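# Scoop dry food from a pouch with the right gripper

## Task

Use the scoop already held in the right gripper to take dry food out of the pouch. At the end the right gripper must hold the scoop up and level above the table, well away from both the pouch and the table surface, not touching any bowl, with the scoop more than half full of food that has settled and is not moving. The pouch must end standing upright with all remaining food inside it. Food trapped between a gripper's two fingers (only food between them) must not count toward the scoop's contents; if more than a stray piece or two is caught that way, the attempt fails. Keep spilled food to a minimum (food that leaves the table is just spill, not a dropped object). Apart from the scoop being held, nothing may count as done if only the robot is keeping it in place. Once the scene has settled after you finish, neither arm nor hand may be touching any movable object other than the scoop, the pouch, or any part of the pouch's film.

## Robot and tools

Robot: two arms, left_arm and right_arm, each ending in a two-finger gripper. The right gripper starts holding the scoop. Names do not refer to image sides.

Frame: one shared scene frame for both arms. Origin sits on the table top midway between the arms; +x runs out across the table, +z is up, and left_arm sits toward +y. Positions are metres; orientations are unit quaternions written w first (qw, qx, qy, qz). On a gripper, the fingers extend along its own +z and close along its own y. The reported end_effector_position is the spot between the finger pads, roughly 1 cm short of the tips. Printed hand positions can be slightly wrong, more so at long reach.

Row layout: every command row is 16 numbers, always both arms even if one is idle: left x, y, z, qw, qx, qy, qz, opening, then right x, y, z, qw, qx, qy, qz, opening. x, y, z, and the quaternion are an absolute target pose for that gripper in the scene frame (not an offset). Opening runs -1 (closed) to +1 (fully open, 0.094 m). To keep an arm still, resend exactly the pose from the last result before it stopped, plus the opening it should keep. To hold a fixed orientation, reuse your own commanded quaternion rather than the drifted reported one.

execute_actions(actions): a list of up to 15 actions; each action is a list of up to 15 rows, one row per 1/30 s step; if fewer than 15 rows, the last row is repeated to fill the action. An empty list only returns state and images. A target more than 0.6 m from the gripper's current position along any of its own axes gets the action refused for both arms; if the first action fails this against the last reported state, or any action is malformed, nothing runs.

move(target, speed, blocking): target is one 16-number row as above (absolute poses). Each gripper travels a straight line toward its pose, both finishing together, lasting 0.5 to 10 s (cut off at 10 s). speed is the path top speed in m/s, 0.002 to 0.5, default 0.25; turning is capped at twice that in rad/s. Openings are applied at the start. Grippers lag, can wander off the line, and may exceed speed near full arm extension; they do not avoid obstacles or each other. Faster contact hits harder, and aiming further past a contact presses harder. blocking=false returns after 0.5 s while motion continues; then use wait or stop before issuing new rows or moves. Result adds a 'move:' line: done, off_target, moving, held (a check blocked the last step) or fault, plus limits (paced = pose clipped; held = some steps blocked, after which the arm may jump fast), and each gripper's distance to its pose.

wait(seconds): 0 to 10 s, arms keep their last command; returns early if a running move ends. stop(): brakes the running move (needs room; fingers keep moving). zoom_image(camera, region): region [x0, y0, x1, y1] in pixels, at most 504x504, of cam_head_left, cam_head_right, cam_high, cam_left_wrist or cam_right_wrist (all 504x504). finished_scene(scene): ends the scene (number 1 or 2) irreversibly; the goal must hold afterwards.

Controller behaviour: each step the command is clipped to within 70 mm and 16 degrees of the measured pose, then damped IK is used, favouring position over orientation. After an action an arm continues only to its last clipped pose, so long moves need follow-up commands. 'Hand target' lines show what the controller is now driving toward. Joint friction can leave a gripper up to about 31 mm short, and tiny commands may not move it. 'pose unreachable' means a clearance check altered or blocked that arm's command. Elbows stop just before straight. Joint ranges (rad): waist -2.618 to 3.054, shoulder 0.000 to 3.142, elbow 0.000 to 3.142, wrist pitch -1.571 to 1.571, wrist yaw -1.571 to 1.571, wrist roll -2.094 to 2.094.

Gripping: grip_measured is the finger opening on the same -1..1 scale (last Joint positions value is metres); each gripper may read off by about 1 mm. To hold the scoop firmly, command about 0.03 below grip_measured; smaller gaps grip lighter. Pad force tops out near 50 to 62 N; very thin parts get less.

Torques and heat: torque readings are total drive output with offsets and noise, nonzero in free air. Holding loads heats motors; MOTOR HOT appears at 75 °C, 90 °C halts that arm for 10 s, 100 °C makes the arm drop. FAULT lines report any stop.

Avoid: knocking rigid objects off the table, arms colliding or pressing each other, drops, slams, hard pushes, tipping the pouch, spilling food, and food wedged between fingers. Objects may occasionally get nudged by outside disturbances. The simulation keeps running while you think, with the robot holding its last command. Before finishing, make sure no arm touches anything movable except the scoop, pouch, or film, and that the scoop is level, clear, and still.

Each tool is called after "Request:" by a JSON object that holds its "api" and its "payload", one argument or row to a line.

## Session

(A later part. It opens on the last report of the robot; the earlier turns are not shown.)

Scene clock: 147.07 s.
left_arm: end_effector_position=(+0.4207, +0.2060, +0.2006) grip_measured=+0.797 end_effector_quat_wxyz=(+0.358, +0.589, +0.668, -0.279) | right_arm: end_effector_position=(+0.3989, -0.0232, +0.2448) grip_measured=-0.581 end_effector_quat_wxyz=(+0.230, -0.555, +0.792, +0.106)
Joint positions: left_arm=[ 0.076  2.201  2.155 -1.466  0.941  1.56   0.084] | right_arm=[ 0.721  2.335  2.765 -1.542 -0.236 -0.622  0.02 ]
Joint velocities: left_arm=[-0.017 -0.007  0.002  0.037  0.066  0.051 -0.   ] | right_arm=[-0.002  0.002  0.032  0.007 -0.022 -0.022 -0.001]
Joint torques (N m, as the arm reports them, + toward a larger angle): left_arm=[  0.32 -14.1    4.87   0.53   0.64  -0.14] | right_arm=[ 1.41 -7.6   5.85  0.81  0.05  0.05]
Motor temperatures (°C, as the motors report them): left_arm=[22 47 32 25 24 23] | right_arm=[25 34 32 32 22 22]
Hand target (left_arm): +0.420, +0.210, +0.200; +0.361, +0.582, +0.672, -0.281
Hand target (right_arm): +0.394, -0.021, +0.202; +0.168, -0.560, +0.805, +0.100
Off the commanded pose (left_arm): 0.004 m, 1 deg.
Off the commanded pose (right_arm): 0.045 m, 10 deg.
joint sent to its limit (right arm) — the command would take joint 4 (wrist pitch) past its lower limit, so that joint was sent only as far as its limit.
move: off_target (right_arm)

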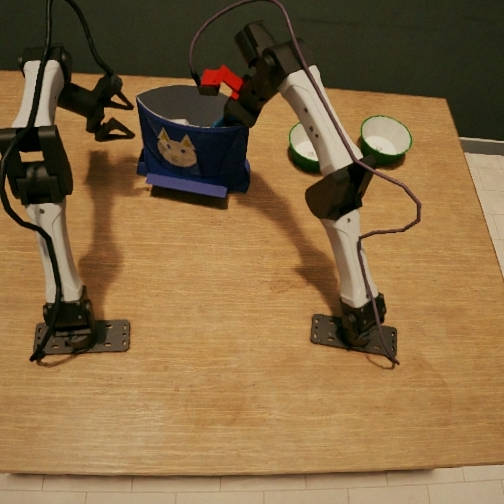

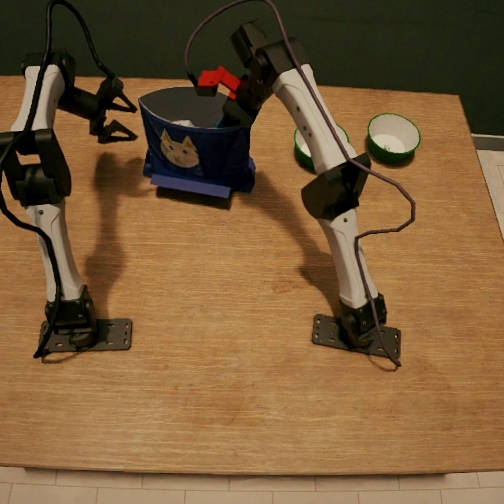

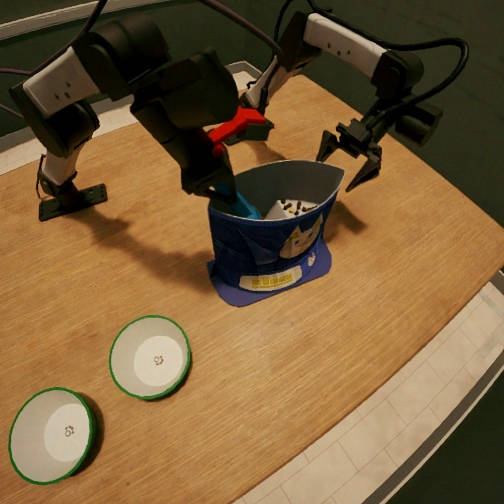

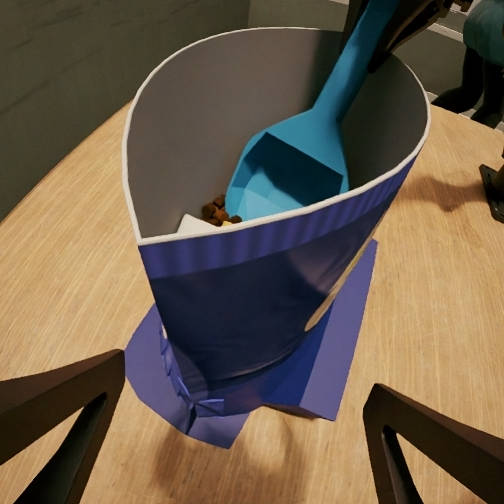

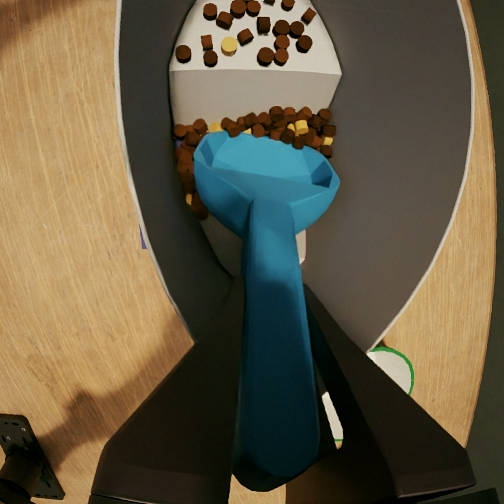

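Request:
{"api": "move", "payload": {
  "target": [0.445,0.185,0.165,0.315,0.633,0.647,-0.286,0.8,0.39,-0.04,0.265,0.229,-0.553,0.793,0.113,-0.63],
  "speed": 0.08
}}

Request:
{"api": "move", "payload": {
  "target": [0.445,0.18,0.165,0.315,0.633,0.647,-0.286,-1,0.39,-0.04,0.265,0.229,-0.553,0.793,0.113,-0.63]
}}

Request:
{"api": "move", "payload": {
  "target": [0.42,0.08,0.26,0.25,0.63,0.7,-0.22,-1,0.365,-0.12,0.25,0.346,-0.52,0.742,0.243,-0.63],
  "speed": 0.04
}}

Scene clock: 158.33 s.
left_arm: end_effector_position=(+0.4453, +0.1880, +0.1721) grip_measured=+0.797 end_effector_quat_wxyz=(+0.330, +0.626, +0.649, -0.279) | right_arm: end_effector_position=(+0.3933, -0.0349, +0.2672) grip_measured=-0.581 end_effector_quat_wxyz=(+0.246, -0.551, +0.790, +0.108)
Joint positions: left_arm=[ 0.019  2.406  2.418 -1.564  0.894  1.613  0.084] | right_arm=[ 0.702  2.29   2.777 -1.568 -0.249 -0.631  0.02 ]
Joint velocities: left_arm=[ 0.007 -0.002  0.007  0.037 -0.051 -0.007 -0.001] | right_arm=[ 0.017 -0.007  0.002 -0.022 -0.051 -0.066 -0.   ]
Joint torques (N m, as the arm reports them, + toward a larger angle): left_arm=[ -1.08 -13.32   7.61   0.17   0.41  -0.05] | right_arm=[ -0.72 -13.78   5.25   1.09  -0.35   0.01]
Motor temperatures (°C, as the motors report them): left_arm=[22 48 31 25 23 23] | right_arm=[25 35 32 31 22 22]
Hand target (left_arm): +0.445, +0.185, +0.165; +0.321, +0.630, +0.649, -0.281
Hand target (right_arm): +0.390, -0.040, +0.265; +0.235, -0.552, +0.792, +0.113
Off the commanded pose (left_arm): 0.008 m, 2 deg.
Off the commanded pose (right_arm): 0.006 m, 2 deg.
joint sent to its limit (left arm) — the command would take joint 4 (wrist pitch) past its lower limit, so that joint was sent only as far as its limit.
joint sent to its limit (right arm) — the command would take joint 4 (wrist pitch) past its lower limit, so that joint was sent only as far as its limit.
move: done

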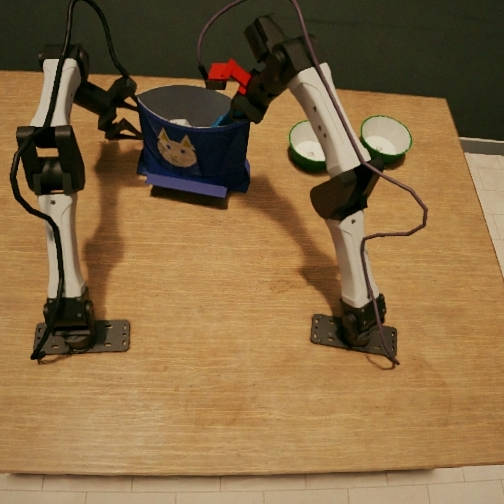

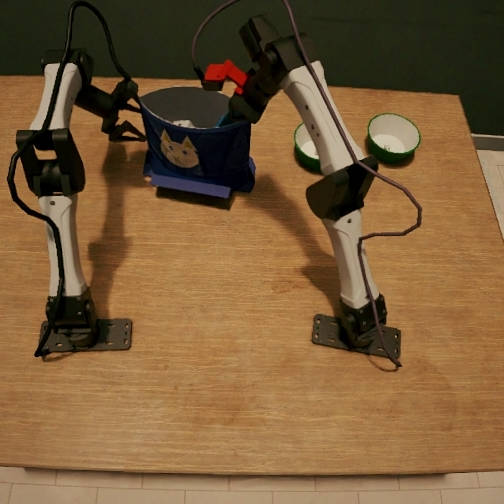

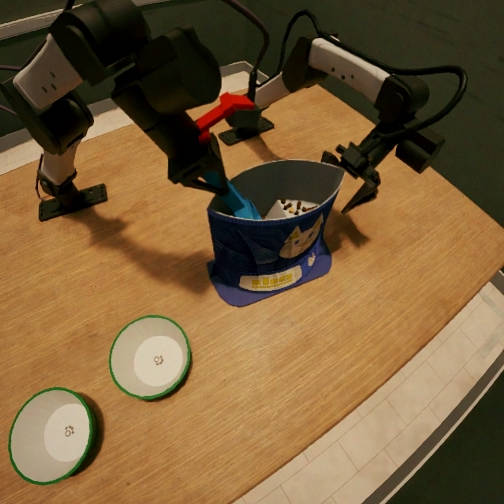

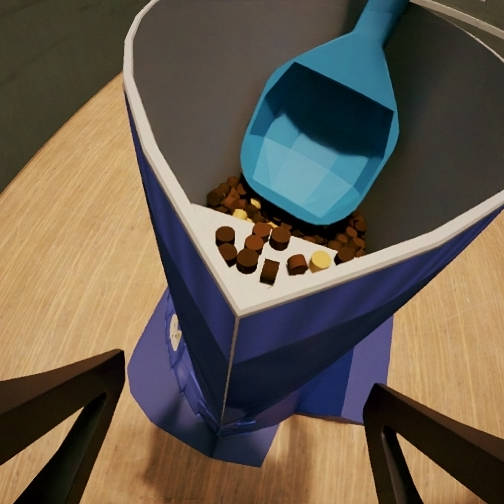

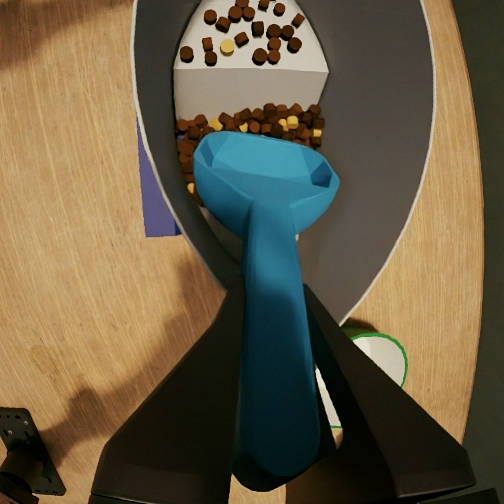

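Scene clock: 159.03 s.
left_arm: end_effector_position=(+0.4449, +0.1874, +0.1682) grip_measured=-0.961 end_effector_quat_wxyz=(+0.323, +0.627, +0.652, -0.278) | right_arm: end_effector_position=(+0.3931, -0.0349, +0.2672) grip_measured=-0.581 end_effector_quat_wxyz=(+0.246, -0.552, +0.790, +0.108)
Joint positions: left_arm=[ 0.015  2.411  2.418 -1.565  0.882  1.61   0.002] | right_arm=[ 0.702  2.29   2.777 -1.569 -0.25  -0.631  0.02 ]
Joint velocities: left_arm=[-0.002  0.007  0.007  0.007  0.066 -0.022  0.001] | right_arm=[ 0.002 -0.017 -0.007  0.037 -0.022 -0.066 -0.001]
Joint torques (N m, as the arm reports them, + toward a larger angle): left_arm=[ -1.5  -13.29   7.88   0.12   0.5   -0.09] | right_arm=[ -0.69 -13.66   5.36   1.08  -0.38  -0.02]
Motor temperatures (°C, as the motors report them): left_arm=[22 48 31 25 23 23] | right_arm=[25 35 32 31 22 22]
Hand target (left_arm): +0.445, +0.180, +0.165; +0.318, +0.631, +0.648, -0.283
Hand target (right_arm): +0.390, -0.040, +0.265; +0.235, -0.551, +0.792, +0.113
Off the commanded pose (left_arm): 0.008 m, 2 deg.
Off the commanded pose (right_arm): 0.006 m, 2 deg.
joint sent to its limit (left arm) — the command would take joint 4 (wrist pitch) past its lower limit, so that joint was sent only as far as its limit.
joint sent to its limit (right arm) — the command would take joint 4 (wrist pitch) past its lower limit, so that joint was sent only as far as its limit.
move: done

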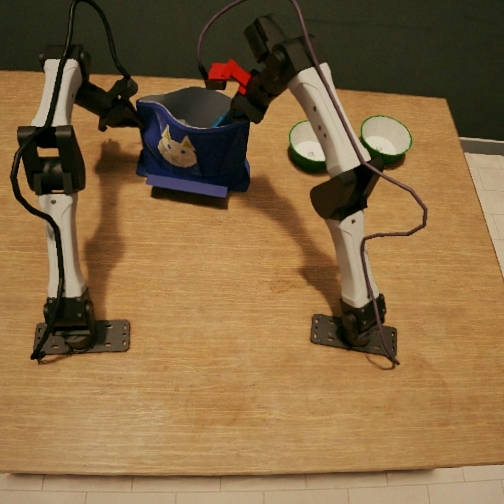

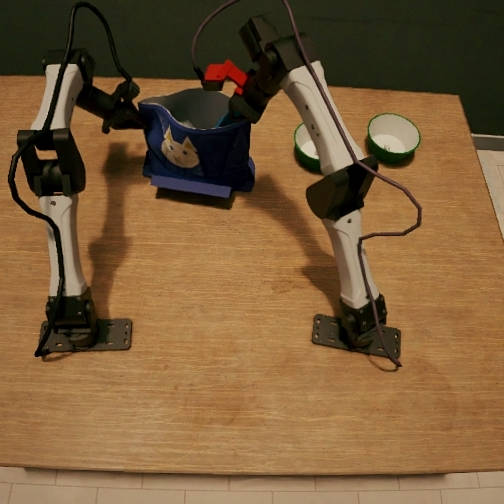

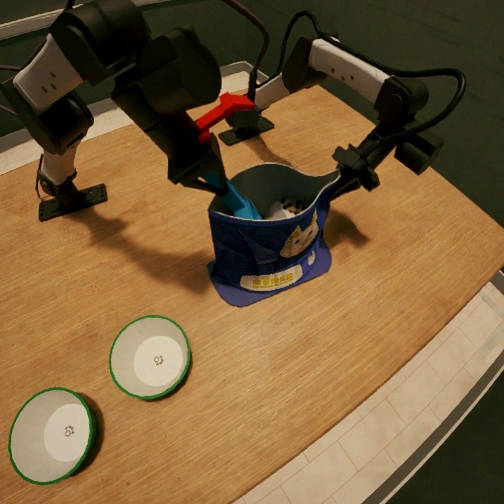

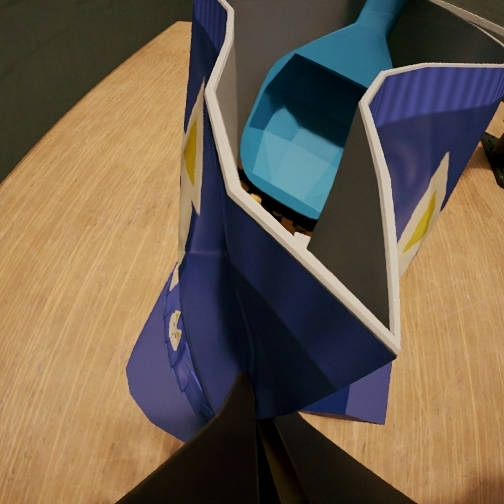

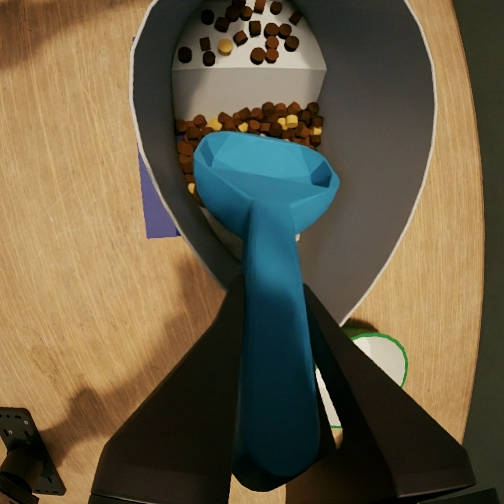

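Scene clock: 163.77 s.
left_arm: end_effector_position=(+0.4315, +0.1133, +0.2056) grip_measured=-0.963 end_effector_quat_wxyz=(+0.225, +0.605, +0.743, -0.177) | right_arm: end_effector_position=(+0.3719, -0.1163, +0.2596) grip_measured=-0.581 end_effector_quat_wxyz=(+0.360, -0.522, +0.737, +0.234)
Joint positions: left_arm=[-0.239  2.346  2.597 -1.575  0.532  1.129  0.002] | right_arm=[ 0.41   1.712  1.687 -0.932 -0.687 -0.772  0.02 ]
Joint velocities: left_arm=[ 0.007 -0.007 -0.012  0.022 -0.066 -0.007 -0.001] | right_arm=[ 0.007 -0.007  0.002  0.007 -0.022 -0.022 -0.   ]
Joint torques (N m, as the arm reports them, + toward a larger angle): left_arm=[ -2.83 -19.45   9.81   0.9    1.51  -0.12] | right_arm=[-0.35 -9.94  6.24  1.16 -0.55 -0.07]
Motor temperatures (°C, as the motors report them): left_arm=[23 52 32 25 24 23] | right_arm=[25 36 32 31 22 22]
Hand target (left_arm): +0.415, +0.083, +0.258; +0.288, +0.620, +0.701, -0.204
Hand target (right_arm): +0.366, -0.119, +0.252; +0.348, -0.521, +0.741, +0.241
Off the commanded pose (left_arm): 0.065 m, 8 deg.
Off the commanded pose (right_arm): 0.012 m, 2 deg.
joint sent to its limit (left arm) — the command would take joint 4 (wrist pitch) past its lower limit, so that joint was sent only as far as its limit.
move: off_target (left_arm, right_arm)

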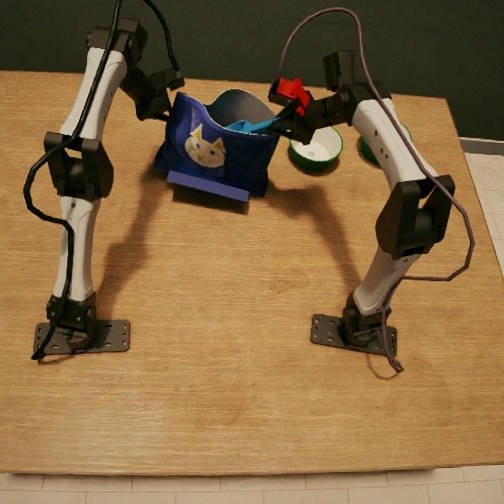

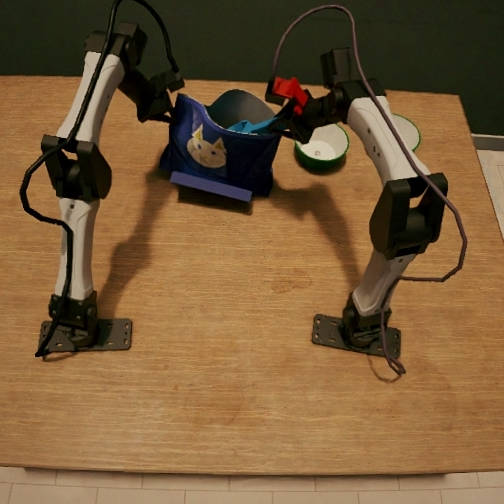

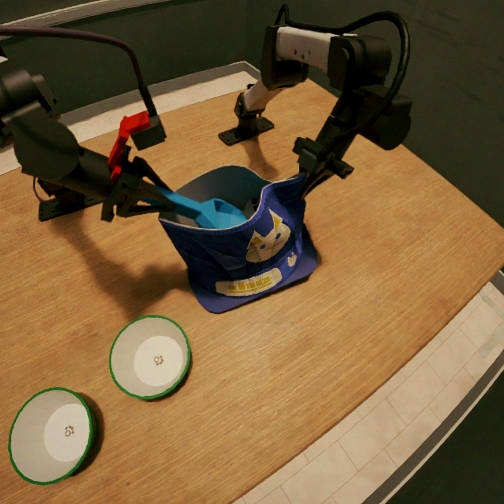

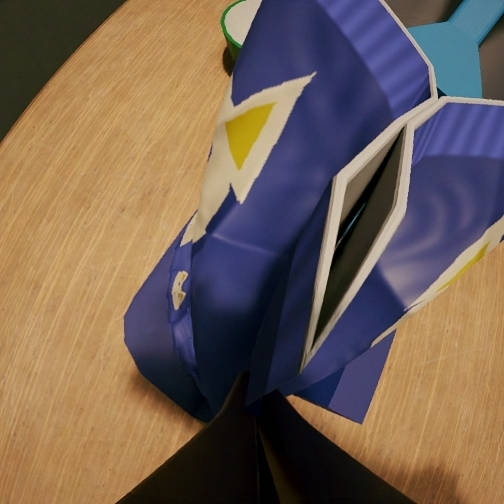

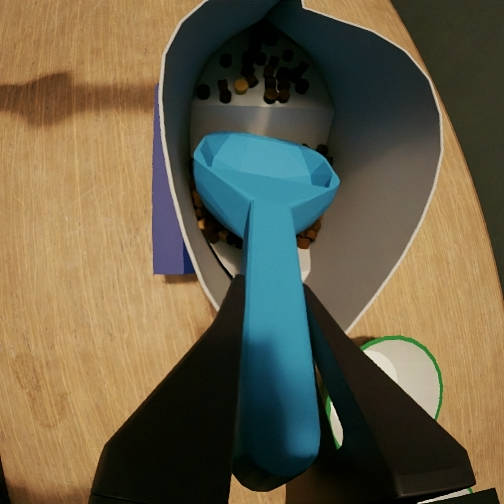

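Slid with ~12° tilt. Lift more, and dig steeply in this tilted state.

Request:
{"api": "move", "payload": {
  "target": [0.42,0.08,0.3,0.3,0.55,0.75,-0.2,-1,0.37,-0.12,0.27,0.2,-0.555,0.795,0.13,-0.63],
  "speed": 0.06
}}

Request:
{"api": "move", "payload": {
  "target": [0.42,0.08,0.3,0.3,0.55,0.75,-0.2,-1,0.38,-0.09,0.2,0.2,-0.555,0.795,0.13,-0.63],
  "speed": 0.05
}}

Scene clock: 172.33 s.
left_arm: end_effector_position=(+0.4327, +0.0976, +0.2258) grip_measured=-0.963 end_effector_quat_wxyz=(+0.232, +0.544, +0.787, -0.176) | right_arm: end_effector_position=(+0.3737, -0.1217, +0.2799) grip_measured=-0.581 end_effector_quat_wxyz=(+0.230, -0.550, +0.792, +0.128)
Joint positions: left_arm=[-0.28   2.346  2.677 -1.575  0.501  0.913  0.002] | right_arm=[ 0.508  2.018  2.39  -1.546 -0.367 -0.808  0.02 ]
Joint velocities: left_arm=[ 0.002  0.002  0.002 -0.066 -0.037 -0.066  0.   ] | right_arm=[-0.007 -0.007  0.017 -0.081  0.007 -0.037  0.   ]
Joint torques (N m, as the arm reports them, + toward a larger angle): left_arm=[ -0.75 -21.9   10.9    1.04   1.39  -0.24] | right_arm=[ 0.98 -8.91  8.16  0.66 -0.19  0.02]
Motor temperatures (°C, as the motors report them): left_arm=[23 59 34 25 24 23] | right_arm=[25 37 32 31 22 22]
Hand target (left_arm): +0.414, +0.083, +0.296; +0.312, +0.551, +0.749, -0.196
Hand target (right_arm): +0.369, -0.120, +0.269; +0.204, -0.553, +0.797, +0.131
Off the commanded pose (left_arm): 0.077 m, 9 deg.
Off the commanded pose (right_arm): 0.011 m, 4 deg.
joint sent to its limit (left arm) — the command would take joint 4 (wrist pitch) past its lower limit, so that joint was sent only as far as its limit.
joint sent to its limit (right arm) — the command would take joint 4 (wrist pitch) past its lower limit, so that joint was sent only as far as its limit.
move: off_target (left_arm, right_arm); limits=paced

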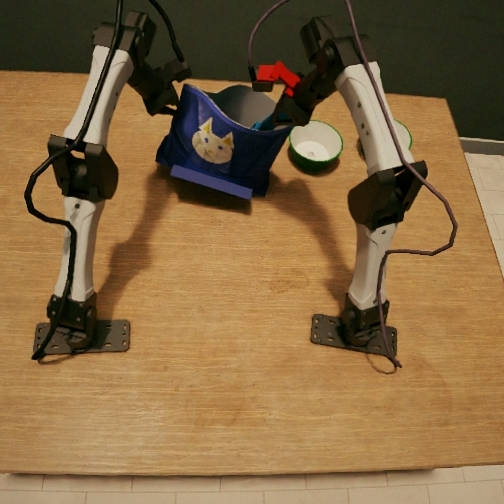

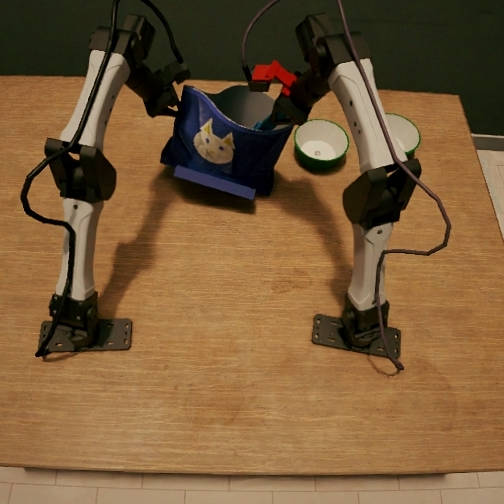

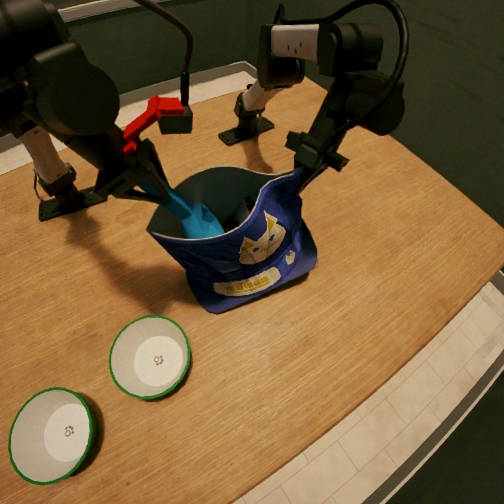

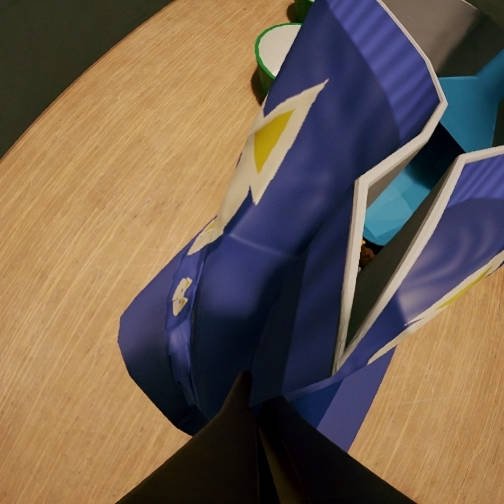

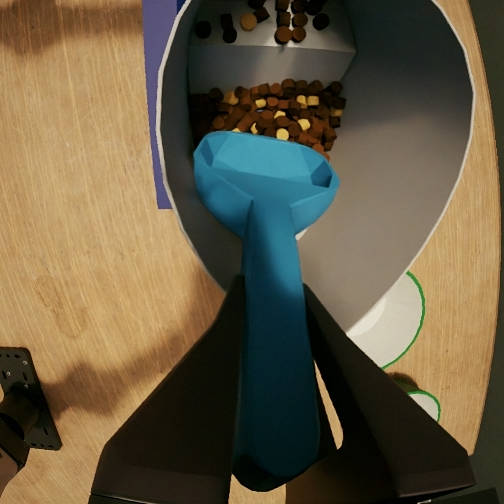

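Scene clock: 174.30 s.
left_arm: end_effector_position=(+0.4385, +0.1079, +0.2080) grip_measured=-0.965 end_effector_quat_wxyz=(+0.212, +0.545, +0.796, -0.156) | right_arm: end_effector_position=(+0.3883, -0.0956, +0.2480) grip_measured=-0.581 end_effector_quat_wxyz=(+0.263, -0.548, +0.783, +0.131)
Joint positions: left_arm=[-0.273  2.37   2.668 -1.575  0.451  0.929  0.002] | right_arm=[ 0.551  1.941  2.092 -1.243 -0.369 -0.756  0.02 ]
Joint velocities: left_arm=[ 0.007  0.007 -0.002 -0.007 -0.051 -0.007 -0.001] | right_arm=[-0.012 -0.002 -0.017 -0.051  0.081  0.007 -0.   ]
Joint torques (N m, as the arm reports them, + toward a larger angle): left_arm=[ -0.76 -22.4   10.17   1.02   1.83  -0.08] | right_arm=[ 2.49 -6.78  2.69  1.05  0.14  0.02]
Motor temperatures (°C, as the motors report them): left_arm=[23 61 34 25 25 23] | right_arm=[25 37 32 31 22 22]
Hand target (left_arm): +0.419, +0.086, +0.281; +0.298, +0.556, +0.750, -0.197
Hand target (right_arm): +0.380, -0.091, +0.203; +0.200, -0.557, +0.796, +0.130
Off the commanded pose (left_arm): 0.098 m, 12 deg; position clipped at the last step of the last action.
Off the commanded pose (right_arm): 0.049 m, 7 deg.
move: off_target (left_arm, right_arm); limits=paced

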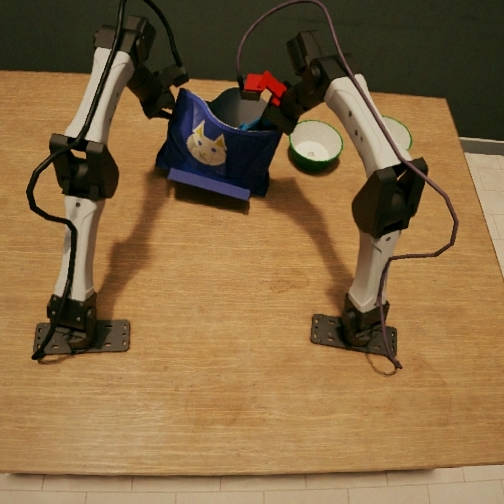

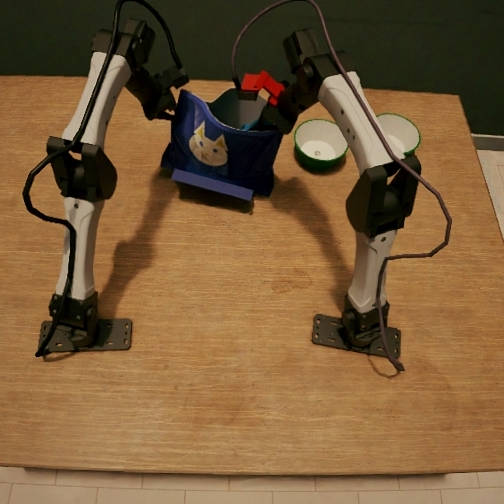

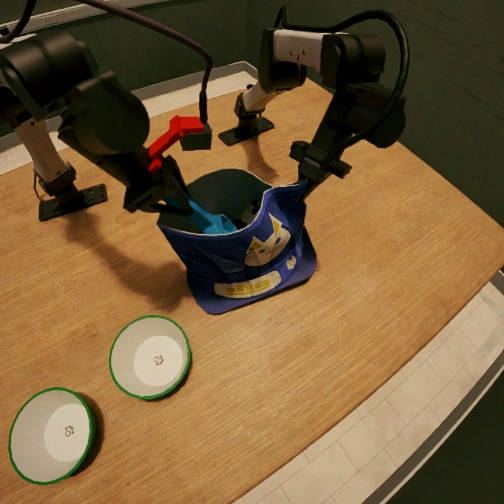

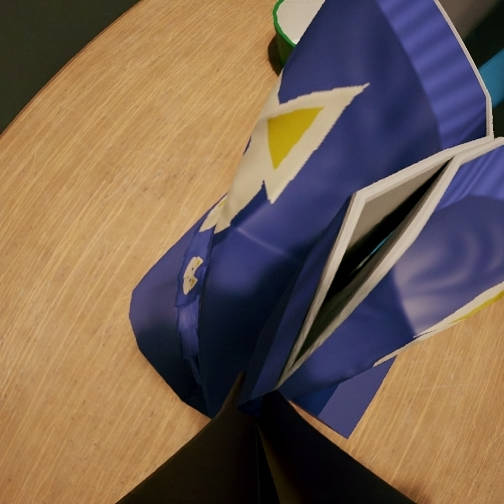

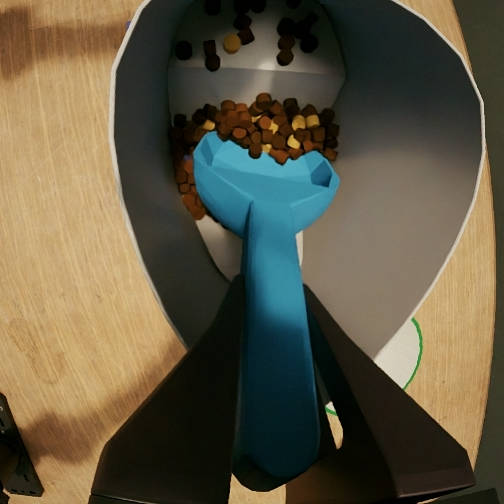

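Request:
{"api": "move", "payload": {
  "target": [0.39,0.0,0.31,0.3,0.5,0.79,-0.19,-1,0.35,-0.2,0.2,0.38,-0.51,0.725,0.265,-0.63],
  "speed": 0.05
}}

Scene clock: 181.53 s.
left_arm: end_effector_position=(+0.3976, +0.0373, +0.2669) grip_measured=-0.966 end_effector_quat_wxyz=(+0.239, +0.491, +0.828, -0.131) | right_arm: end_effector_position=(+0.3634, -0.1939, +0.2352) grip_measured=-0.581 end_effector_quat_wxyz=(+0.433, -0.526, +0.689, +0.248)
Joint positions: left_arm=[-0.481  2.268  2.733 -1.573  0.311  0.583  0.002] | right_arm=[ 0.143  1.605  1.393 -0.807 -0.94  -1.052  0.02 ]
Joint velocities: left_arm=[ 0.017 -0.017 -0.012 -0.022 -0.007 -0.007 -0.   ] | right_arm=[-0.002 -0.007  0.002 -0.066 -0.022 -0.037 -0.001]
Joint torques (N m, as the arm reports them, + toward a larger angle): left_arm=[ -2.58 -15.63   9.82   2.11   1.47  -0.28] | right_arm=[-0.12 -6.96  4.18  0.58  0.04  0.03]
Motor temperatures (°C, as the motors report them): left_arm=[23 66 35 26 25 23] | right_arm=[25 37 32 31 22 22]
Hand target (left_arm): +0.385, +0.005, +0.310; +0.300, +0.503, +0.788, -0.189
Hand target (right_arm): +0.351, -0.199, +0.203; +0.383, -0.511, +0.723, +0.263
Off the commanded pose (left_arm): 0.058 m, 11 deg.
Off the commanded pose (right_arm): 0.038 m, 8 deg.
move: off_target (left_arm, right_arm)

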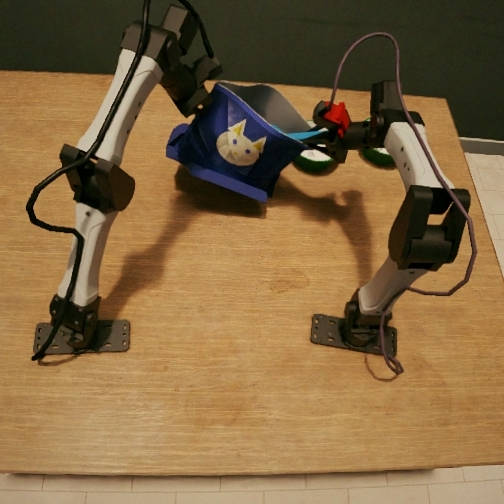

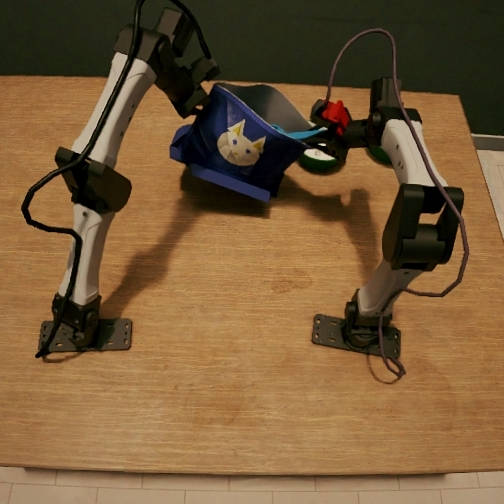

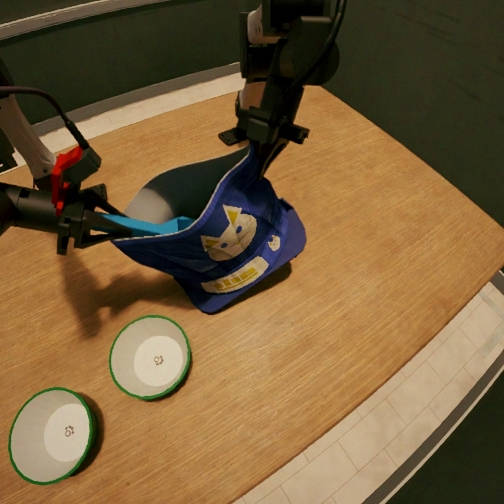

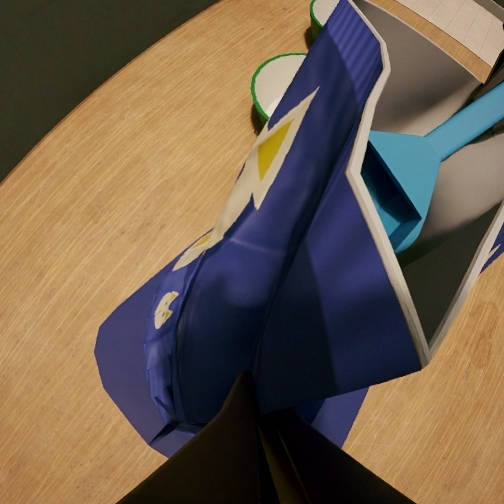

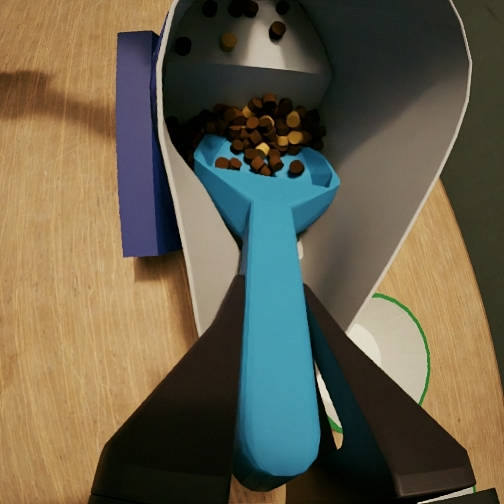

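Good tilt. Steepen nose, push forward, then level.

Request:
{"api": "move", "payload": {
  "target": [0.385,-0.02,0.31,0.3,0.45,0.825,-0.16,-1,0.355,-0.2,0.24,0.3,-0.535,0.765,0.21,-0.63],
  "speed": 0.08
}}

Request:
{"api": "move", "payload": {
  "target": [0.385,-0.02,0.31,0.3,0.45,0.825,-0.16,-1,0.365,-0.14,0.21,0.33,-0.525,0.75,0.23,-0.63],
  "speed": 0.05
}}

Request:
{"api": "move", "payload": {
  "target": [0.385,-0.02,0.31,0.3,0.45,0.825,-0.16,-1,0.355,-0.17,0.18,0.5,-0.455,0.65,0.35,-0.63],
  "speed": 0.08
}}

Scene clock: 189.00 s.
left_arm: end_effector_position=(+0.3884, +0.0129, +0.2577) grip_measured=-0.966 end_effector_quat_wxyz=(+0.222, +0.445, +0.861, -0.110) | right_arm: end_effector_position=(+0.3639, -0.2032, +0.2607) grip_measured=-0.581 end_effector_quat_wxyz=(+0.346, -0.536, +0.746, +0.189)
Joint positions: left_arm=[-0.57   2.29   2.752 -1.573  0.203  0.405  0.002] | right_arm=[ 0.191  1.685  1.727 -1.174 -0.706 -1.067  0.02 ]
Joint velocities: left_arm=[ 0.027 -0.012 -0.002 -0.007 -0.022  0.051 -0.001] | right_arm=[ 0.002  0.002 -0.017 -0.007  0.007  0.051 -0.   ]
Joint torques (N m, as the arm reports them, + toward a larger angle): left_arm=[ -2.5  -17.19  10.45   2.35   1.04  -0.31] | right_arm=[ 1.48 -5.88  8.12  0.4  -0.22  0.07]
Motor temperatures (°C, as the motors report them): left_arm=[23 66 36 27 25 23] | right_arm=[25 36 32 30 22 22]
Hand target (left_arm): +0.379, -0.014, +0.310; +0.299, +0.454, +0.824, -0.160
Hand target (right_arm): +0.354, -0.200, +0.241; +0.300, -0.532, +0.763, +0.210
Off the commanded pose (left_arm): 0.062 m, 11 deg.
Off the commanded pose (right_arm): 0.023 m, 6 deg.
move: off_target (left_arm, right_arm)

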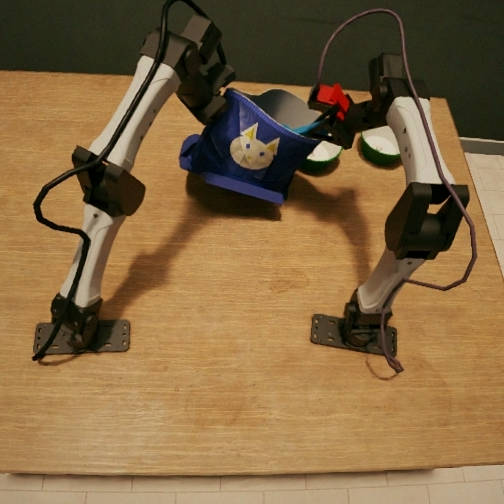

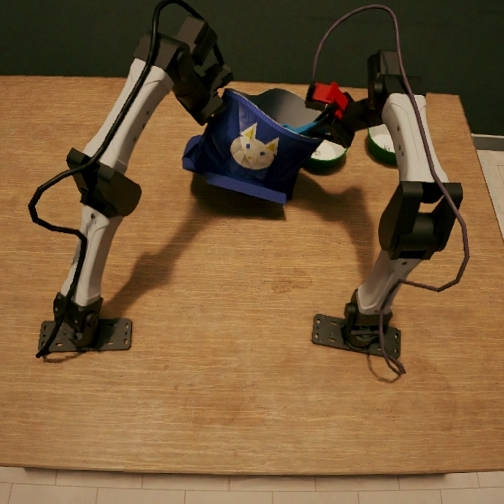

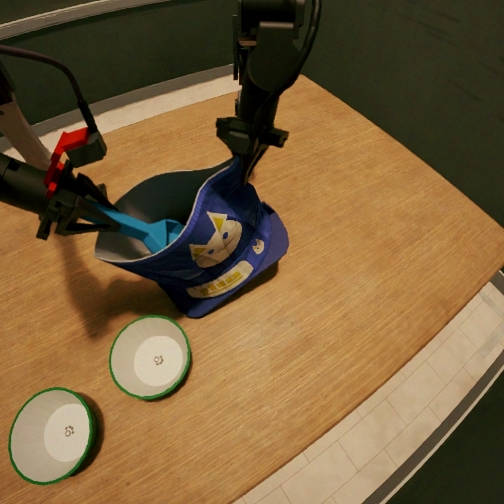

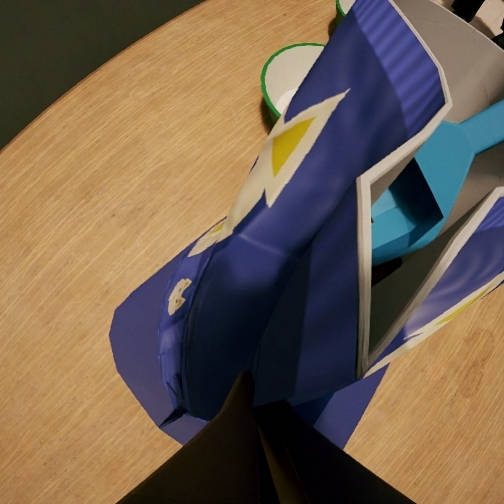

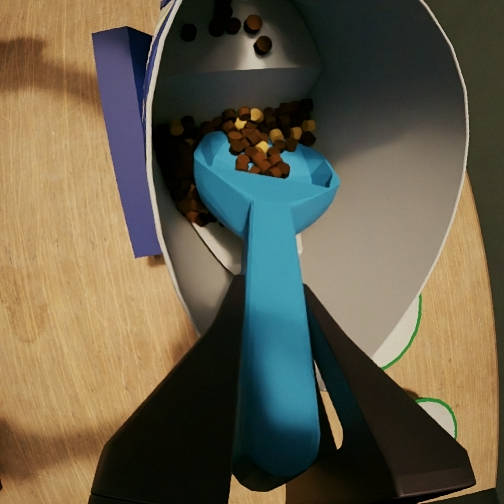

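Scene clock: 191.30 s.
left_arm: end_effector_position=(+0.4059, +0.0320, +0.2374) grip_measured=-0.966 end_effector_quat_wxyz=(+0.206, +0.433, +0.875, -0.065) | right_arm: end_effector_position=(+0.3736, -0.1767, +0.2473) grip_measured=-0.581 end_effector_quat_wxyz=(+0.365, -0.513, +0.757, +0.174)
Joint positions: left_arm=[-0.549  2.328  2.751 -1.574  0.118  0.413  0.002] | right_arm=[ 0.281  1.635  1.587 -0.945 -0.637 -0.892  0.02 ]
Joint velocities: left_arm=[ 0.012  0.017  0.007 -0.007 -0.051  0.007 -0.002] | right_arm=[ 0.007  0.002 -0.042  0.051 -0.022  0.037 -0.   ]
Joint torques (N m, as the arm reports them, + toward a larger angle): left_arm=[ -3.43 -20.31  10.19   1.98   1.74  -0.23] | right_arm=[ 5.67 -3.84  3.12  1.53 -1.07  0.23]
Motor temperatures (°C, as the motors report them): left_arm=[23 67 37 27 25 23] | right_arm=[25 36 31 31 22 22]
Hand target (left_arm): +0.379, -0.010, +0.306; +0.290, +0.458, +0.826, -0.153
Hand target (right_arm): +0.362, -0.144, +0.212; +0.327, -0.525, +0.751, +0.230
Off the commanded pose (left_arm): 0.092 m, 16 deg; position and orientation clipped at the last step of the last action.
Off the commanded pose (right_arm): 0.053 m, 8 deg.
move: off_target (left_arm, right_arm); limits=paced

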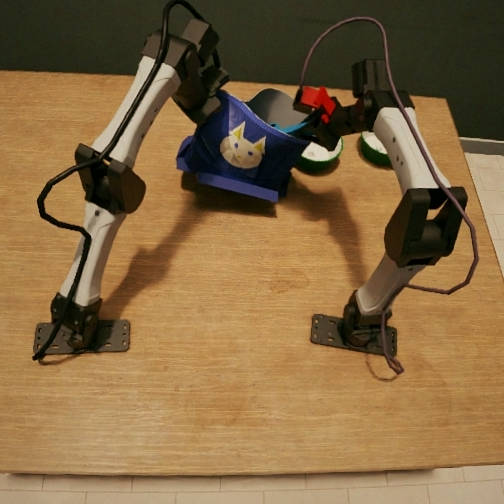

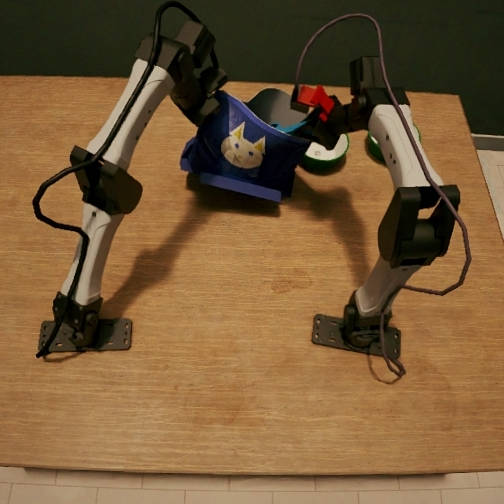

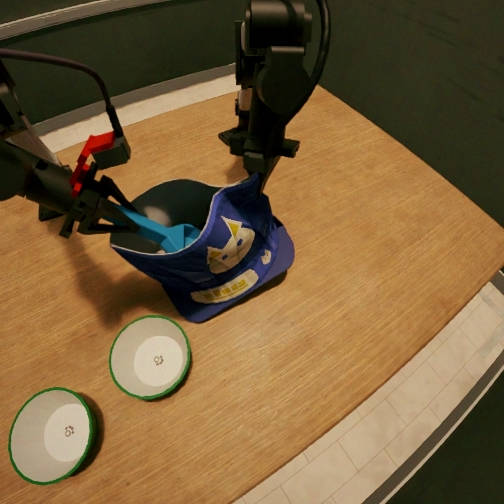

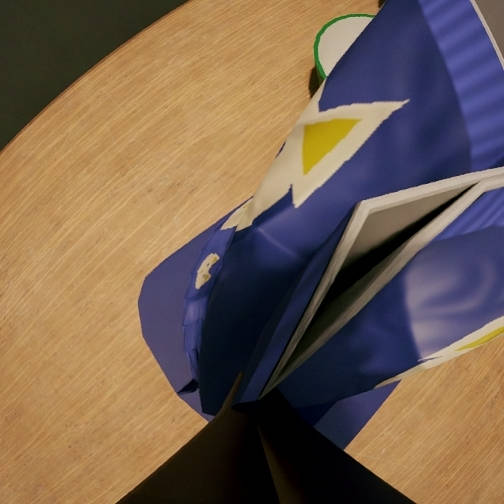

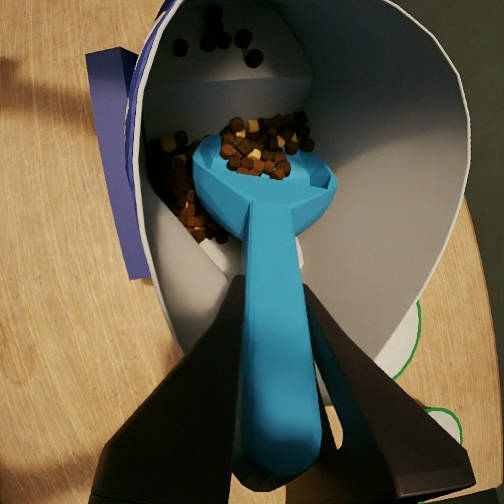

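Scene clock: 194.87 s.
left_arm: end_effector_position=(+0.4042, +0.0305, +0.2396) grip_measured=-0.966 end_effector_quat_wxyz=(+0.207, +0.433, +0.873, -0.079) | right_arm: end_effector_position=(+0.3694, -0.1874, +0.2433) grip_measured=-0.581 end_effector_quat_wxyz=(+0.579, -0.492, +0.589, +0.275)
Joint positions: left_arm=[-0.543  2.323  2.748 -1.573  0.149  0.415  0.002] | right_arm=[ 0.11   1.513  0.994  0.05  -1.165 -0.689  0.02 ]
Joint velocities: left_arm=[ 0.012 -0.012 -0.012  0.037 -0.066  0.007 -0.001] | right_arm=[-0.002 -0.002 -0.051  0.066 -0.007 -0.007  0.   ]
Joint torques (N m, as the arm reports them, + toward a larger angle): left_arm=[ -3.96 -20.54  10.08   2.14   1.55  -0.32] | right_arm=[ 3.48 -2.41  2.45  0.54 -0.18  0.22]
Motor temperatures (°C, as the motors report them): left_arm=[23 68 37 27 25 23] | right_arm=[25 35 31 31 23 22]
Hand target (left_arm): +0.378, -0.011, +0.308; +0.292, +0.457, +0.825, -0.158
Hand target (right_arm): +0.352, -0.172, +0.184; +0.500, -0.457, +0.649, +0.346
Off the commanded pose (left_arm): 0.089 m, 15 deg; position clipped at the last step of the last action.
Off the commanded pose (right_arm): 0.067 m, 15 deg.
move: off_target (left_arm, right_arm); limits=paced

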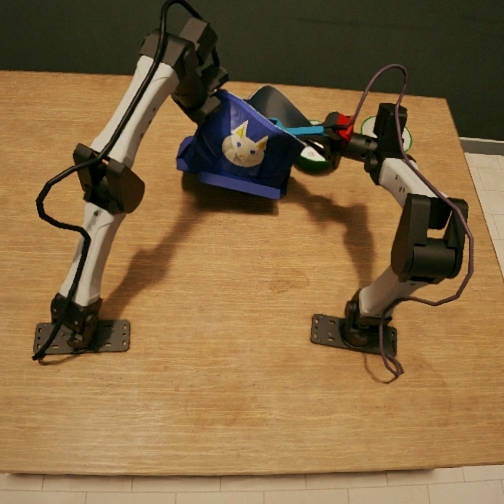

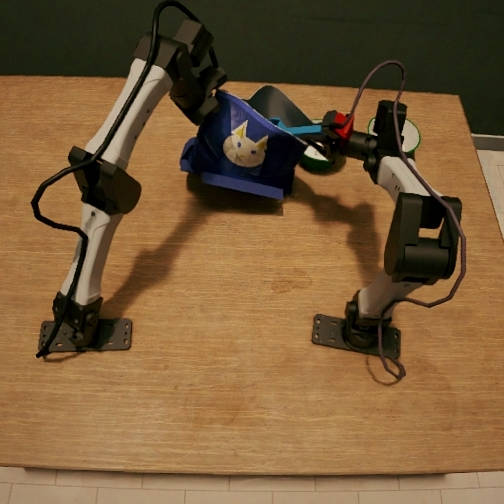

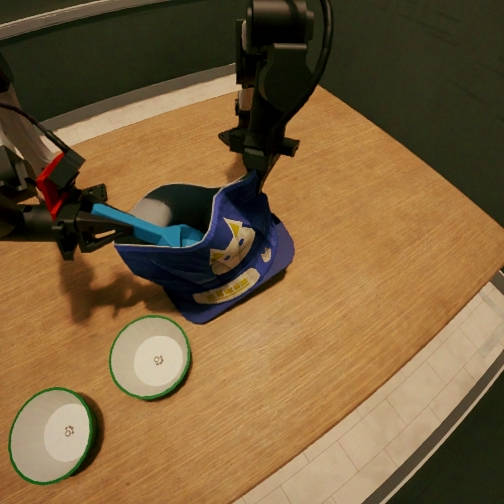

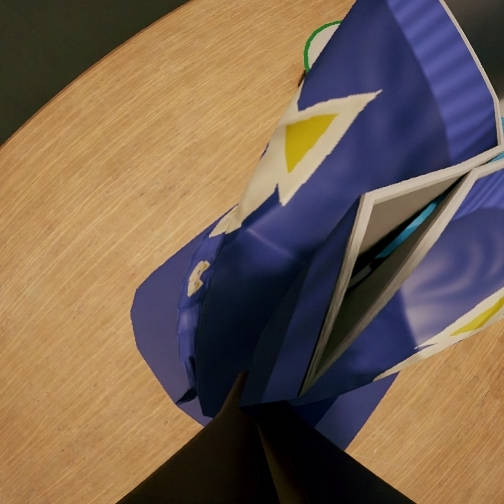

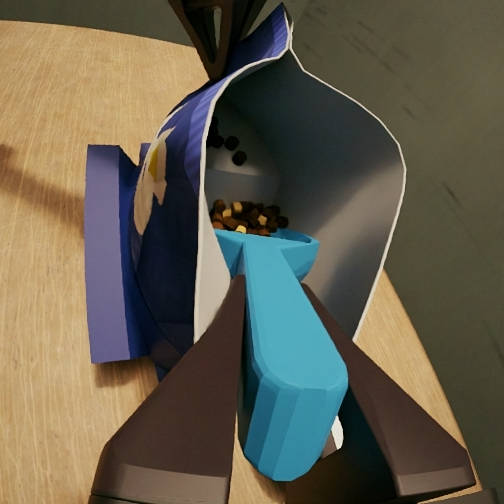

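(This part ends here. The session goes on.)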